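# Move four cartons from pallet into taped table area

## Task

Transfer every one of the four cartons from the pallet to the table. Each must lie flat, stay wholly inside the blue tape outline, rest on no other carton, and keep the same face on top that it had at the start. A carton that stays put only because the robot is holding it does not count. At the end, release everything and move the tool away.

## Robot and tools

Robot: one UR12e-type arm on a base (possibly slightly tilted) carrying a vacuum tool with four suction cups on two air channels. Channel a feeds the two cups at y = -70 mm and channel b the two at y = +70 mm, measured in the cup point's frame; all four cups sit at x = -35 and +35 mm. The tool body reaches 148 mm to either side along the cup point's y axis. The cups point along the cup point's +z axis.

Frames: every pose is in the scene frame. Its origin is on the table top straight below the arm base, +z is up, and +y is to the left when facing along +x. The controlled point is the cup point, the centre of the four cup rims when nothing is pressed.

execute_actions(actions): actions is a list of up to 15 actions, run in order. Each action is a list of 1 to 15 rows, and each row lasts one control step (1/30 s). If an action has fewer than 15 rows, its last row is repeated to fill 15 steps. There is one arm, so each row is a single list of 9 numbers: x, y, z, qw, qx, qy, qz, suction_a, suction_b. x, y, z is an absolute target position for the cup point in metres; qw, qx, qy, qz is an absolute target orientation, w first. Both are in the scene frame. The last two numbers are in [-1, 1]. +1 means full vacuum (about 75 kPa below ambient), a smaller value asks for that fraction of it, and 0.01 or less switches the channel off. A channel keeps its setting until changed. An action is refused if its target lies more than 0.6 m from the cup point's current position along any of the cup point's axes. If the first action fails this test, or any action is malformed, nothing in the call runs. Each step, the commanded pose is clipped to within 100 mm and 16 degrees of the measured pose, so far targets need several actions. Motion lags commands by roughly 0.17 s. Repeat the desired quaternion in every row rather than copying a reported one, since reported values may drift. Calling it with an empty list just returns the state and images.

move(target, speed, stop_force, blocking): target is one 9-number row, the same as above, giving an absolute pose; the suction values in it apply at the start. The cup point follows a straight path lasting 0.5 to 10 s and does not avoid obstacles. speed is in m/s, from 0.002 to 0.5, with a default of 0.25; turning is capped at twice that in rad/s. stop_force, in N, from 13 to 80, is optional and not accepted in the first 0.2 s of a scene. It ends the path when the push against the motion, measured along the line to the target in the cup point's starting axes, exceeds the value for two steps. The arm then backs up two steps and holds. Use it only with slow, non-rotating moves. Leave it out when pulling away from a surface. blocking=false returns after 0.5 s while the arm keeps going and cannot be combined with stop_force; other motion commands are refused until wait or stop shows the move has ended. The result adds a move: line. done means at rest near the target; contact means stop_force ended it. Other endings are off_target, moving, held and fault. limits=paced means the pose was clipped, and limits=held means some steps were blocked.

wait(seconds): 0 to 10 s while the last command is held. A running move continues. stop(): brakes a running move; it needs room to do so. zoom_image(camera, region): camera is cam_head_left (896x504), cam_head_right (896x504) or cam_wrist (504x504); region is [x0, y0, x1, y1] in that image's pixels, at most 504 by 504. read_manual(section): returns only licence text. finished_scene(scene): pass the current scene number. It ends the scene irreversibly and reports success.

Results: the state line gives the cup point position, its quaternion and velocities. Wrist force and torque are given along the cup point's axes. They have an offset of up to about 5.5 N, noise of about 3.4 N, and saturate near 100 N. suction_measured_a/b show the vacuum reached. part_present_a/b switch to 1 at 0.54 and back to 0 below 0.49. A fully sealed channel settles up to 0.17 under the request, or 0.27 with both channels on. Hand target is the pose the controller is driving toward. A pose unreachable line means the clearance check altered or blocked the command. Step readings with HELD mark steps that were held back.

Gripping: seal both cups of a channel fully on a smooth, flat face, away from edges, seams and holes. If a channel is on while one of its cups is open, the shared pump loses vacuum on the other channel too. Cups compress by up to about 12 mm under vacuum. To release, set the carton down on its support, switch both channels off, then lift at least 15 mm. If a cup seals to the table, switch that channel off.

Avoid: approach contact slowly. The arm is stiff, and a target set even slightly beyond a firm surface can trigger a fault. Contact force reaching 150 N, or a joint exceeding its torque limit (shoulder 287, elbow 130, wrists 46.9 N m), stops the arm for 10 s and cancels the rest of the call. Motors warn at 70 °C and lock at 85 °C. Never drop, slam or knock cartons, and never let anything leave the table.

Each tool is called after "Emit:" as name(argument=value, ...) on one line, values as JSON.

## Session

Emit:
move(target=[0.68,0.0,0.5,0,0.7071,0.7071,0,0,0], speed=0.4)

Emit:
move(target=[0.68,-0.35,0.6,0,0.7071,0.7071,0,0,0], speed=0.4)

Scene clock: 0.90 s.
end_effector_position=(+0.6800, +0.0001, +0.4999) suction_measured_a=0.00 part_present_a=0 suction_measured_b=0.00 part_present_b=0 end_effector_quat_wxyz=(-0.000, +0.707, +0.707, +0.000) end_effector_velocity=(+0.001, -0.001, +0.002) end_effector_angular_velocity=(-0.001, -0.001, -0.001)
Joint positions: [-0.294 -1.602  1.708 -1.664 -1.58  -1.819]
Joint velocities: [-0.001  0.001 -0.004  0.002 -0.     0.001]
Motor temperatures (°C, as the motors report them): [30 29 31 34 34 33]
Wrist force (N, on the end effector, along its own x y z axes, offset not removed): [2.6 -2.1 -0.3]
Wrist torque (N m, same axes, about the end effector's origin, offset not removed): [-0.75 0.03 -0.13]
Hand target: +0.680, +0.000, +0.500; -0.000, +0.707, +0.707, +0.000
Off the commanded pose: 0.000 m, 0 deg.
move: done
camera_calibration (this result's frames):
cam_wrist: T_world_to_cam=[[-0.999472, -0.000300218, 0.0324979, 0.669042], [0.019423, 0.796209, 0.60471, -0.269097], [-0.0260567, 0.605021, -0.795783, 0.556154], [0, 0, 0, 1]] pos_world=[0.688406, -0.122026, 0.583561]

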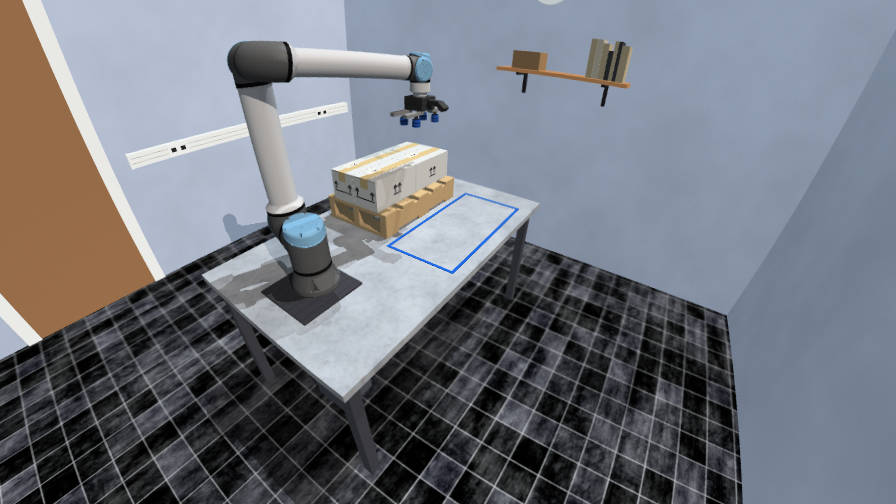

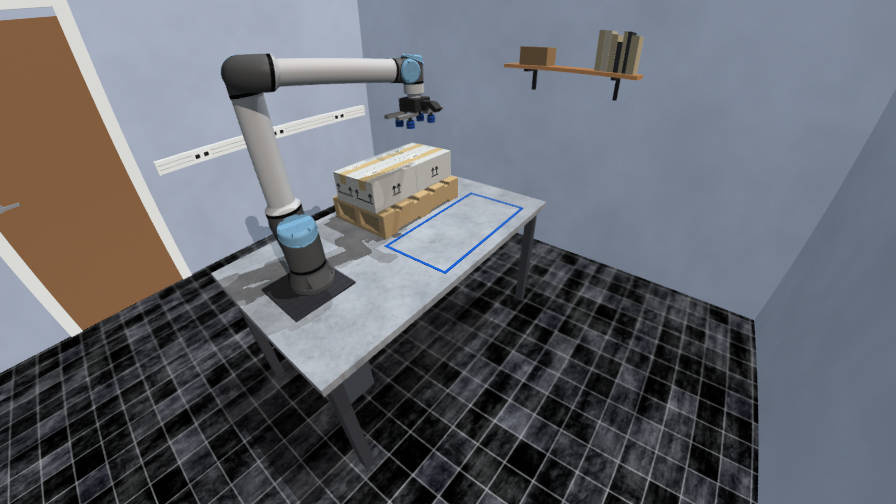

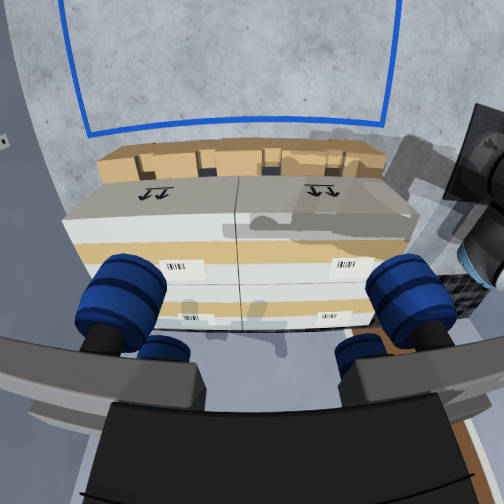

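Scene clock: 2.43 s.
end_effector_position=(+0.6806, -0.3498, +0.5999) suction_measured_a=0.00 part_present_a=0 suction_measured_b=0.00 part_present_b=0 end_effector_quat_wxyz=(-0.000, +0.707, +0.707, +0.000) end_effector_velocity=(+0.000, -0.001, +0.001) end_effector_angular_velocity=(-0.000, -0.001, +0.001)
Joint positions: [-0.734 -1.465  1.387 -1.485 -1.584 -2.259]
Joint velocities: [-0.001  0.001 -0.004  0.002  0.    -0.002]
Motor temperatures (°C, as the motors report them): [30 29 31 34 34 33]
Wrist force (N, on the end effector, along its own x y z axes, offset not removed): [1.1 0.6 1.5]
Wrist torque (N m, same axes, about the end effector's origin, offset not removed): [-0.35 0.17 -0.08]
Hand target: +0.681, -0.350, +0.600; -0.000, +0.707, +0.707, +0.000
Off the commanded pose: 0.001 m, 0 deg.
move: done
camera_calibration (this result's frames):
cam_wrist: T_world_to_cam=[[-0.999477, -0.000247352, 0.0323422, 0.666428], [0.0193946, 0.795653, 0.605442, -0.051529], [-0.0258829, 0.605752, -0.795232, 0.847289], [0, 0, 0, 1]] pos_world=[0.689009, -0.472083, 0.683436]

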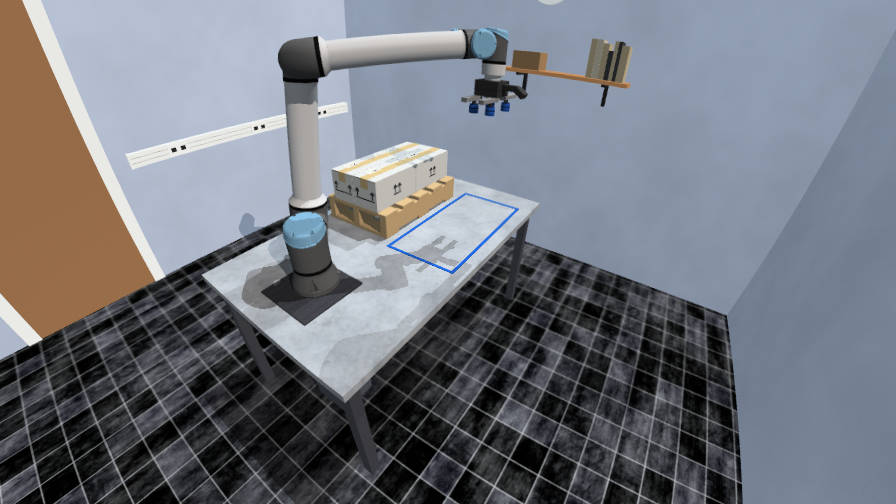

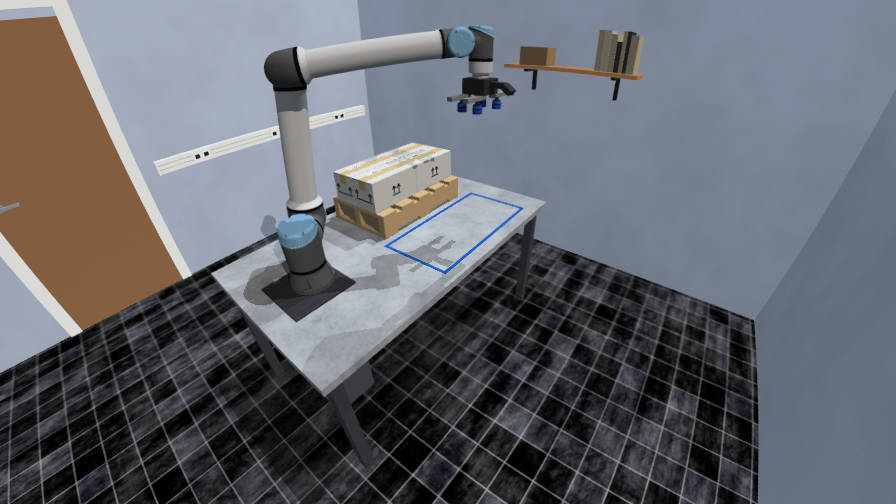

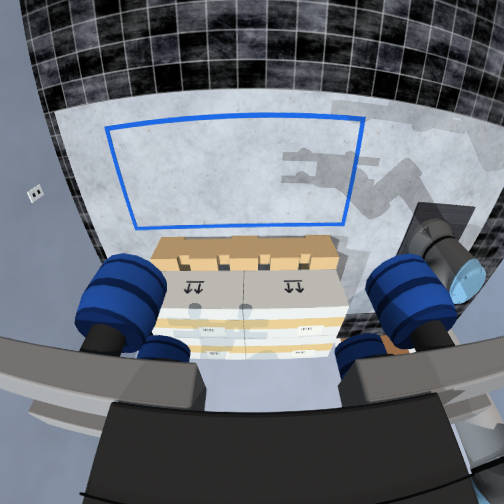

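Emit:
move(target=[0.553,0.118,0.31,0,0.7071,0.7071,0,0,0], speed=0.4)

Emit:
move(target=[0.553,0.118,0.27,0,0.7071,0.7071,0,1,1], speed=0.03)

Emit:
wait(seconds=0.5)

Emit:
move(target=[0.553,0.118,0.30,0,0.7071,0.7071,0,1,1], speed=0.1)

Emit:
move(target=[0.562,-0.314,0.29,0,0.7071,0.7071,0,1,1], speed=0.3)

Emit:
move(target=[0.562,-0.314,0.155,0,0.7071,0.7071,0,1,1], speed=0.1)

Scene clock: 16.93 s.
end_effector_position=(+0.5520, +0.1177, +0.3103) suction_measured_a=0.00 part_present_a=0 suction_measured_b=0.00 part_present_b=0 end_effector_quat_wxyz=(+0.000, +0.707, +0.707, -0.001) end_effector_velocity=(-0.000, +0.002, +0.000) end_effector_angular_velocity=(-0.001, -0.002, +0.000)
Joint positions: [-0.141 -1.72   2.158 -1.994 -1.58  -1.666]
Joint velocities: [ 0.003 -0.     0.    -0.002 -0.     0.003]
Motor temperatures (°C, as the motors report them): [30 29 31 34 34 33]
Wrist force (N, on the end effector, along its own x y z axes, offset not removed): [-0.5 -3.3 0.1]
Wrist torque (N m, same axes, about the end effector's origin, offset not removed): [-0.83 0.40 -0.10]
Hand target: +0.552, +0.118, +0.310; +0.000, +0.707, +0.707, -0.001
Off the commanded pose: 0.001 m, 0 deg.
move: done
camera_calibration (this result's frames):
cam_wrist: T_world_to_cam=[[-0.999467, -0.000174609, 0.0326535, 0.547279], [0.0195815, 0.797034, 0.603617, -0.245374], [-0.0261313, 0.603935, -0.796605, 0.33121], [0, 0, 0, 1]] pos_world=[0.560447, -0.00436191, 0.394085]

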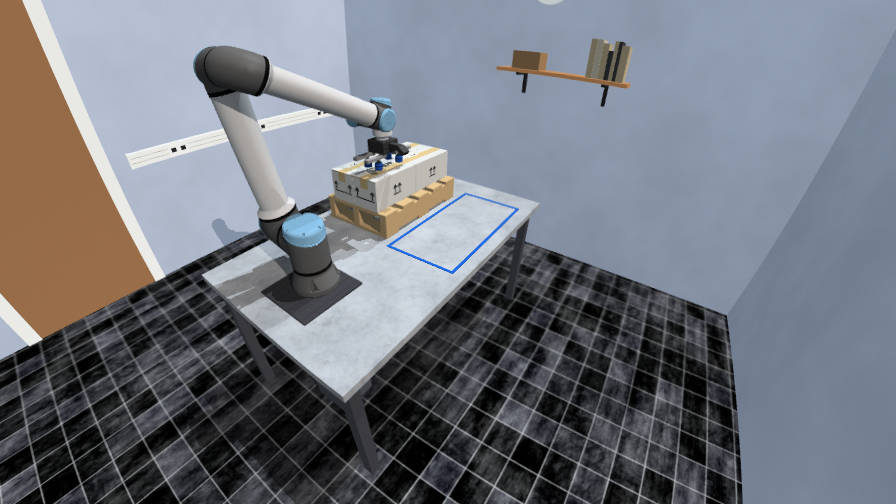

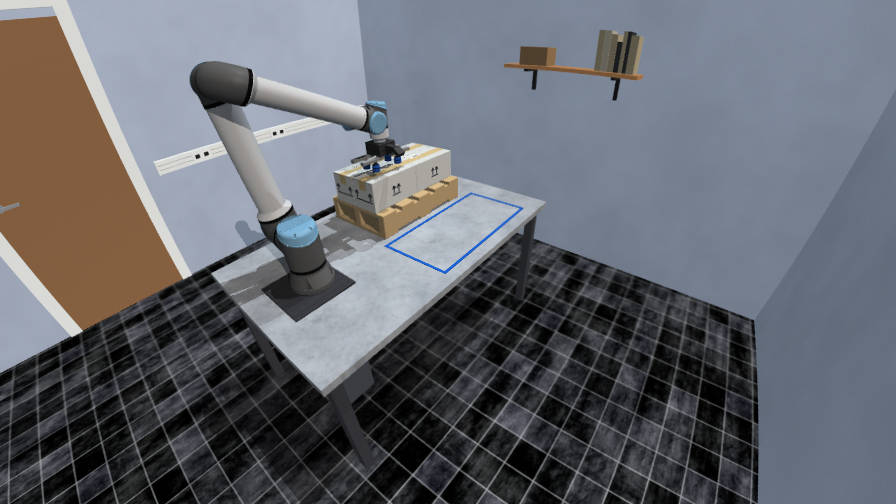

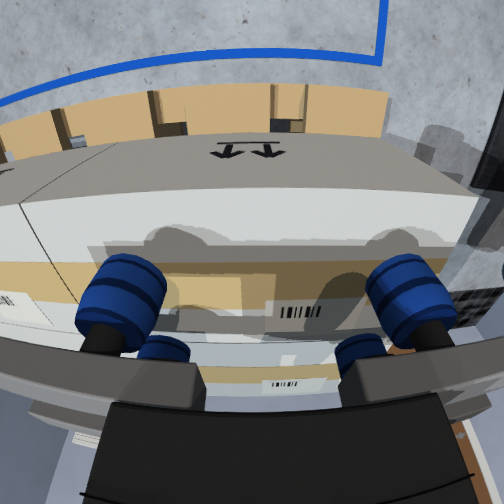

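Scene clock: 18.57 s.
end_effector_position=(+0.5529, +0.1180, +0.2701) suction_measured_a=0.55 part_present_a=1 suction_measured_b=0.55 part_present_b=1 end_effector_quat_wxyz=(-0.000, +0.707, +0.707, -0.000) end_effector_velocity=(+0.001, +0.000, -0.001) end_effector_angular_velocity=(+0.003, -0.003, -0.000)
Joint positions: [-0.142 -1.683  2.206 -2.079 -1.578 -1.666]
Joint velocities: [-0.001  0.001  0.002 -0.006  0.003 -0.   ]
Motor temperatures (°C, as the motors report them): [30 29 31 34 34 33]
Wrist force (N, on the end effector, along its own x y z axes, offset not removed): [3.6 -3.5 17.3]
Wrist torque (N m, same axes, about the end effector's origin, offset not removed): [-0.76 0.14 -0.17]
Hand target: +0.553, +0.118, +0.270; -0.000, +0.707, +0.707, -0.000
Off the commanded pose: 0.000 m, 0 deg.
move: done
camera_calibration (this result's frames):
cam_wrist: T_world_to_cam=[[-0.999469, -0.000208753, 0.0325924, 0.549544], [0.0195528, 0.796212, 0.604701, -0.221615], [-0.0260767, 0.605017, -0.795785, 0.298708], [0, 0, 0, 1]] pos_world=[0.561375, -0.00415611, 0.353807]

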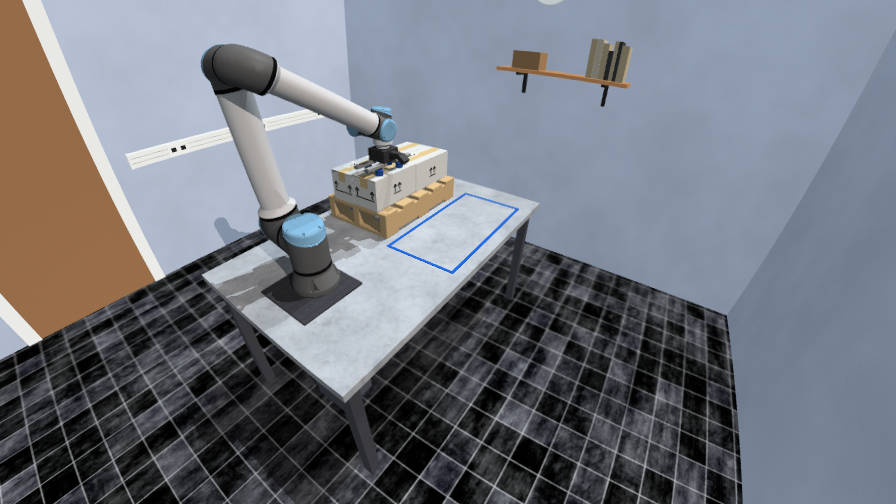

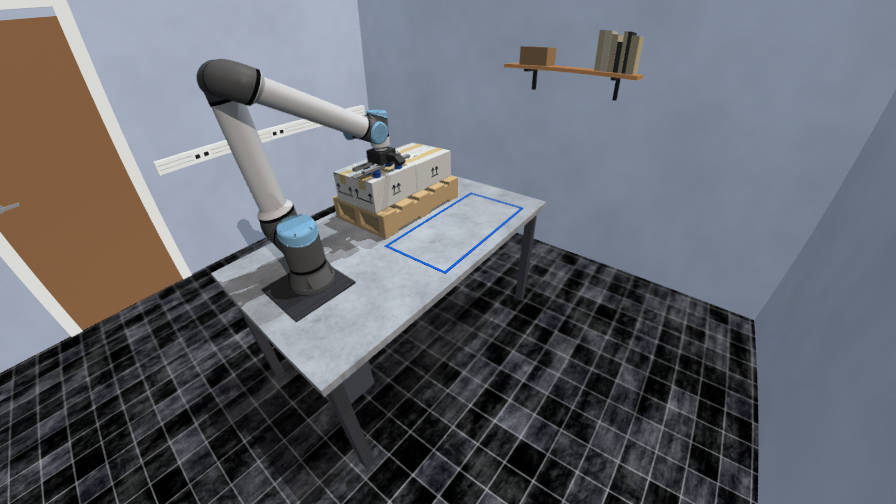

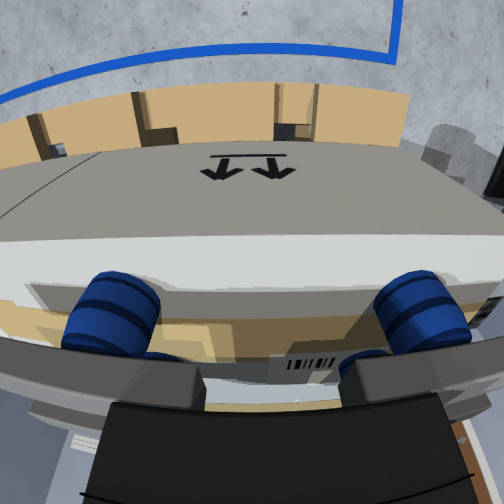

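Scene clock: 19.07 s.
end_effector_position=(+0.5530, +0.1180, +0.2700) suction_measured_a=0.80 part_present_a=1 suction_measured_b=0.80 part_present_b=1 end_effector_quat_wxyz=(-0.000, +0.707, +0.707, +0.000) end_effector_velocity=(+0.000, -0.000, +0.000) end_effector_angular_velocity=(-0.000, -0.001, -0.001)
Joint positions: [-0.142 -1.683  2.206 -2.079 -1.578 -1.666]
Joint velocities: [-0.001 -0.001 -0.    -0.     0.    -0.   ]
Motor temperatures (°C, as the motors report them): [30 29 31 34 34 33]
Wrist force (N, on the end effector, along its own x y z axes, offset not removed): [0.5 -3.6 24.1]
Wrist torque (N m, same axes, about the end effector's origin, offset not removed): [-1.08 0.22 -0.14]
Hand target: +0.553, +0.118, +0.270; -0.000, +0.707, +0.707, -0.000
Off the commanded pose: 0.000 m, 0 deg.
wait: 0.50 s; at rest by 0.17 s
camera_calibration (this result's frames):
cam_wrist: T_world_to_cam=[[-0.999471, -0.000202108, 0.0325321, 0.549587], [0.019522, 0.796205, 0.604712, -0.221514], [-0.0260244, 0.605027, -0.795779, 0.298568], [0, 0, 0, 1]] pos_world=[0.561391, -0.00416007, 0.353667]

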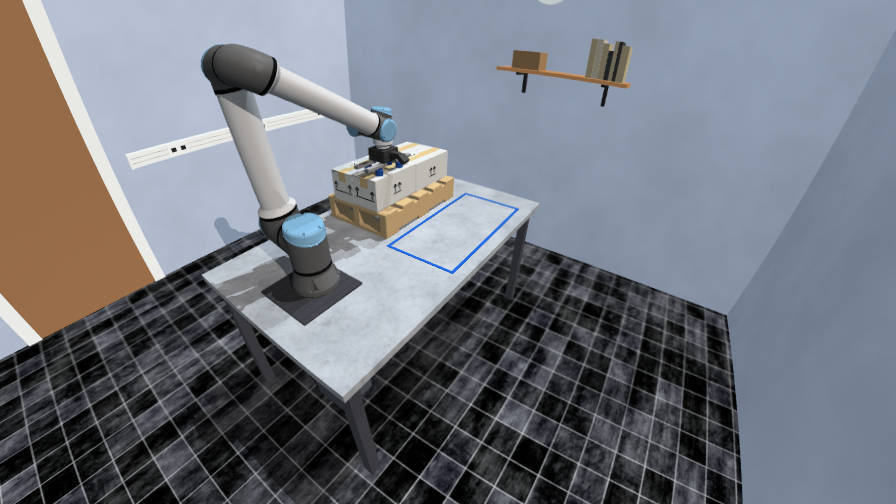

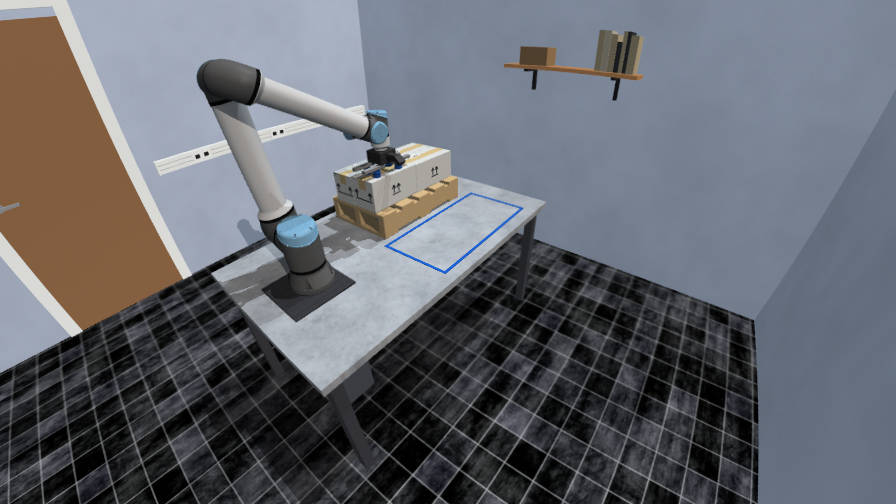

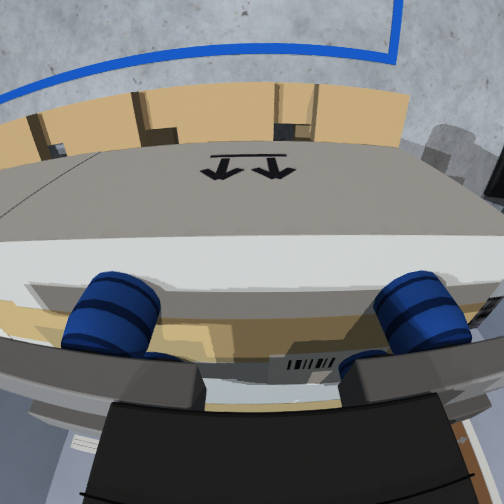

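Scene clock: 19.90 s.
end_effector_position=(+0.5530, +0.1180, +0.2999) suction_measured_a=0.84 part_present_a=1 suction_measured_b=0.84 part_present_b=1 end_effector_quat_wxyz=(-0.000, +0.707, +0.707, -0.000) end_effector_velocity=(+0.000, -0.001, +0.002) end_effector_angular_velocity=(-0.000, -0.001, -0.001)
Joint positions: [-0.141 -1.71   2.169 -2.016 -1.578 -1.666]
Joint velocities: [-0.001 -0.002 -0.002  0.003  0.     0.   ]
Motor temperatures (°C, as the motors report them): [30 29 31 34 34 33]
Wrist force (N, on the end effector, along its own x y z axes, offset not removed): [0.8 -2.7 21.3]
Wrist torque (N m, same axes, about the end effector's origin, offset not removed): [-1.04 0.13 -0.06]
Hand target: +0.553, +0.118, +0.300; +0.000, +0.707, +0.707, +0.000
Off the commanded pose: 0.000 m, 0 deg.
move: done
camera_calibration (this result's frames):
cam_wrist: T_world_to_cam=[[-0.99947, -0.000157854, 0.0325464, 0.548683], [0.0195645, 0.796236, 0.60467, -0.239553], [-0.02601, 0.604987, -0.795811, 0.322355], [0, 0, 0, 1]] pos_world=[0.561463, -0.00419349, 0.383526]

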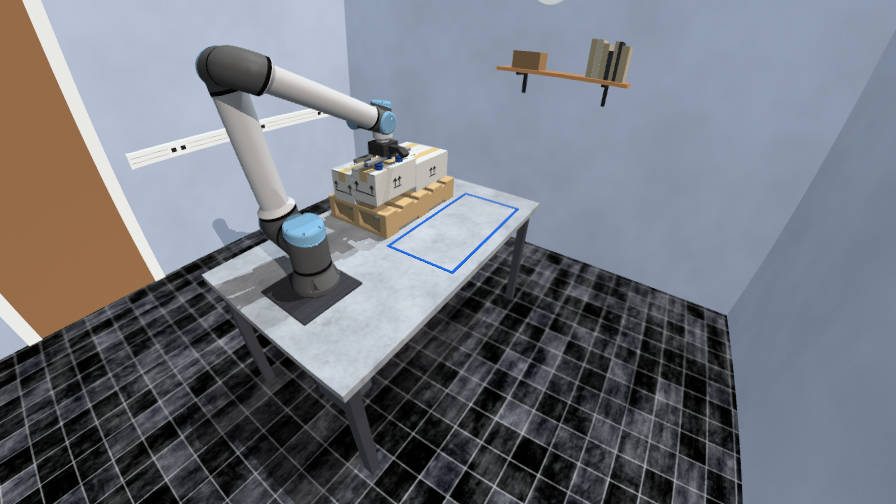

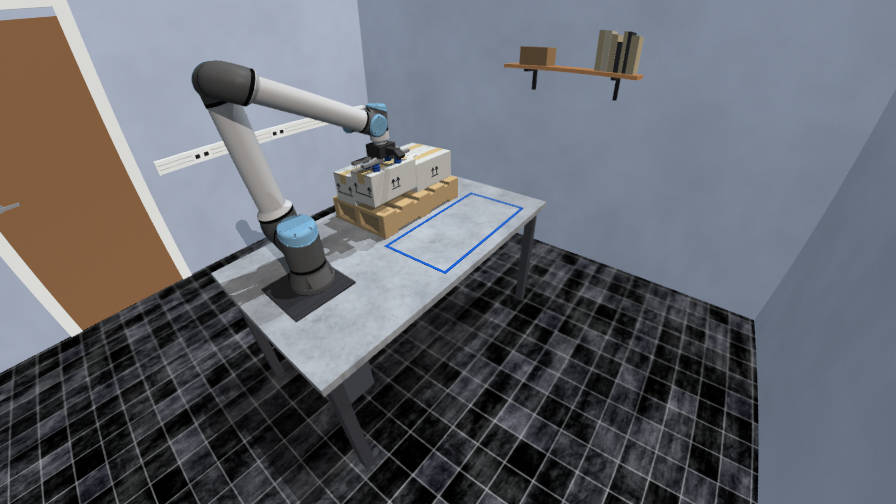

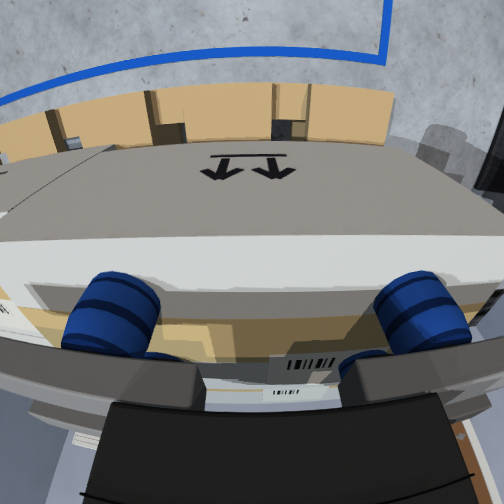

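Scene clock: 21.90 s.
end_effector_position=(+0.5627, -0.3136, +0.2899) suction_measured_a=0.84 part_present_a=1 suction_measured_b=0.84 part_present_b=1 end_effector_quat_wxyz=(-0.000, +0.707, +0.707, +0.001) end_effector_velocity=(+0.000, -0.002, -0.000) end_effector_angular_velocity=(+0.001, +0.000, -0.001)
Joint positions: [-0.816 -1.569  2.056 -2.051 -1.585 -2.341]
Joint velocities: [-0.002  0.003 -0.002 -0.     0.    -0.002]
Motor temperatures (°C, as the motors report them): [30 29 31 34 34 33]
Wrist force (N, on the end effector, along its own x y z axes, offset not removed): [0.9 -3.5 21.6]
Wrist torque (N m, same axes, about the end effector's origin, offset not removed): [-1.12 0.23 -0.06]
Hand target: +0.563, -0.314, +0.290; -0.000, +0.707, +0.707, +0.001
Off the commanded pose: 0.001 m, 0 deg.
move: done
camera_calibration (this result's frames):
cam_wrist: T_world_to_cam=[[-0.999477, -0.000270141, 0.0323443, 0.558592], [0.019392, 0.795321, 0.605878, 0.10934], [-0.0258878, 0.606188, -0.7949, 0.575856], [0, 0, 0, 1]] pos_world=[0.571087, -0.435887, 0.373434]

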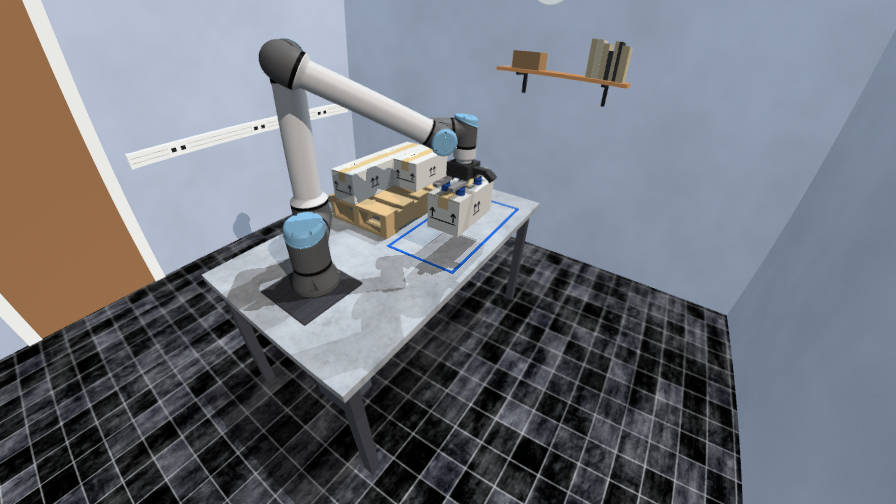

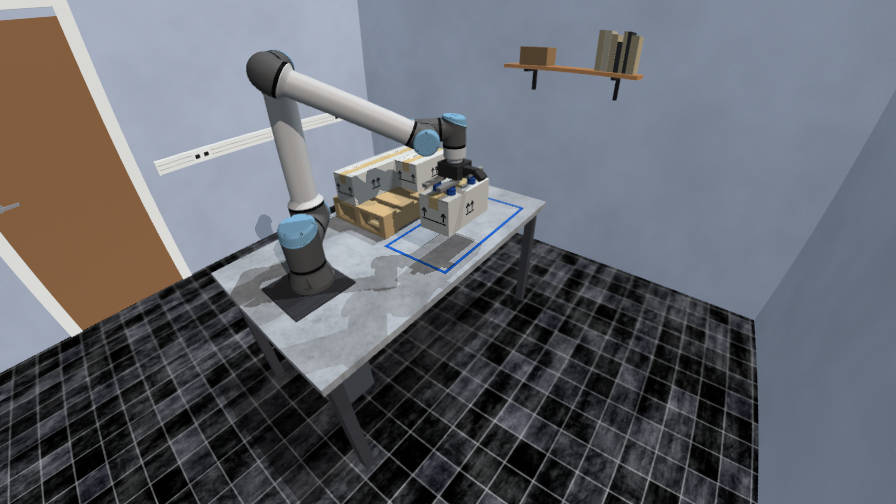

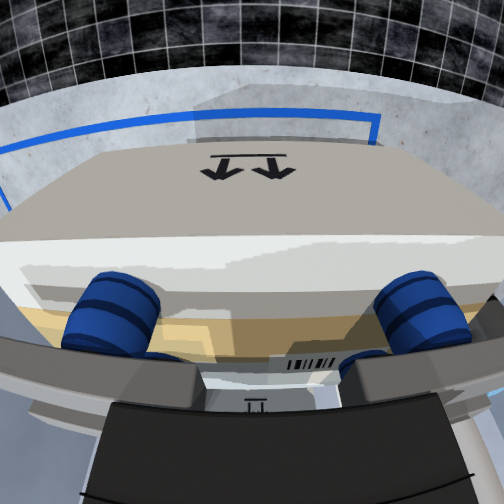

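Scene clock: 23.67 s.
end_effector_position=(+0.5619, -0.3139, +0.1552) suction_measured_a=0.84 part_present_a=1 suction_measured_b=0.84 part_present_b=1 end_effector_quat_wxyz=(+0.000, +0.707, +0.707, +0.000) end_effector_velocity=(-0.001, -0.001, -0.002) end_effector_angular_velocity=(-0.000, -0.000, -0.002)
Joint positions: [-0.82  -1.421  2.185 -2.329 -1.586 -2.345]
Joint velocities: [-0.002  0.002  0.001 -0.004 -0.    -0.   ]
Motor temperatures (°C, as the motors report them): [30 29 31 34 34 33]
Wrist force (N, on the end effector, along its own x y z axes, offset not removed): [-0.4 -4.0 20.8]
Wrist torque (N m, same axes, about the end effector's origin, offset not removed): [-1.34 0.26 -0.25]
Hand target: +0.562, -0.314, +0.155; -0.000, +0.707, +0.707, +0.000
Off the commanded pose: 0.000 m, 0 deg.
move: done
camera_calibration (this result's frames):
cam_wrist: T_world_to_cam=[[-0.999471, -0.000206831, 0.0325223, 0.562166], [0.0195109, 0.796237, 0.60467, 0.191654], [-0.0260206, 0.604984, -0.795812, 0.468731], [0, 0, 0, 1]] pos_world=[0.570326, -0.436061, 0.238852]

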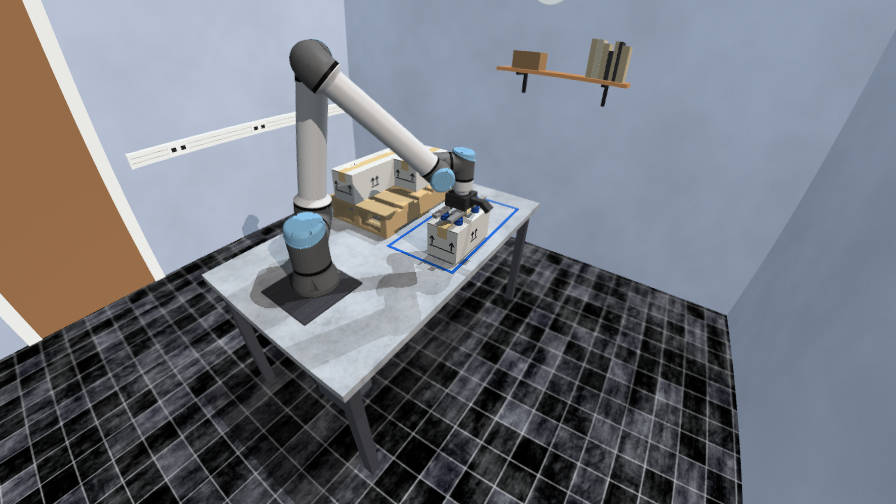

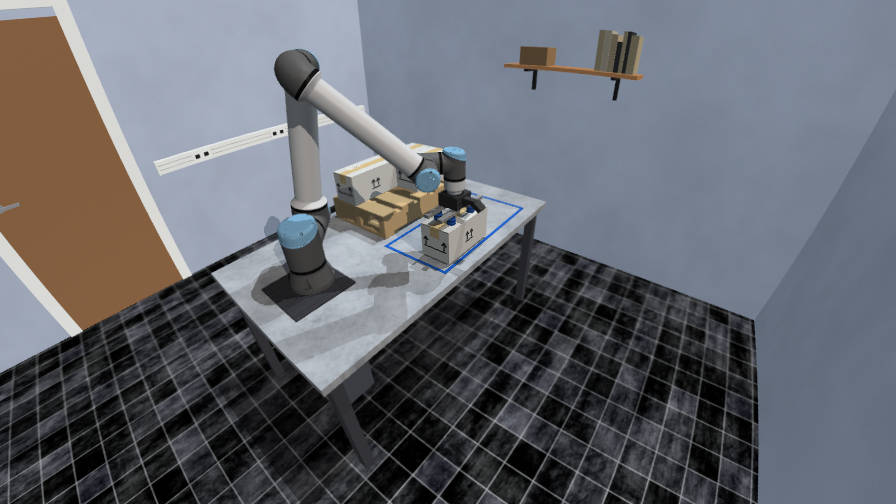

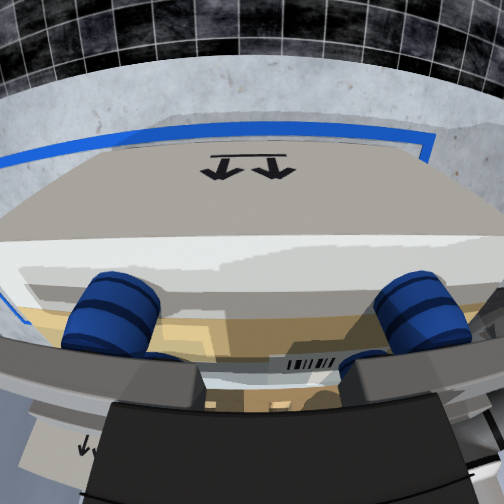

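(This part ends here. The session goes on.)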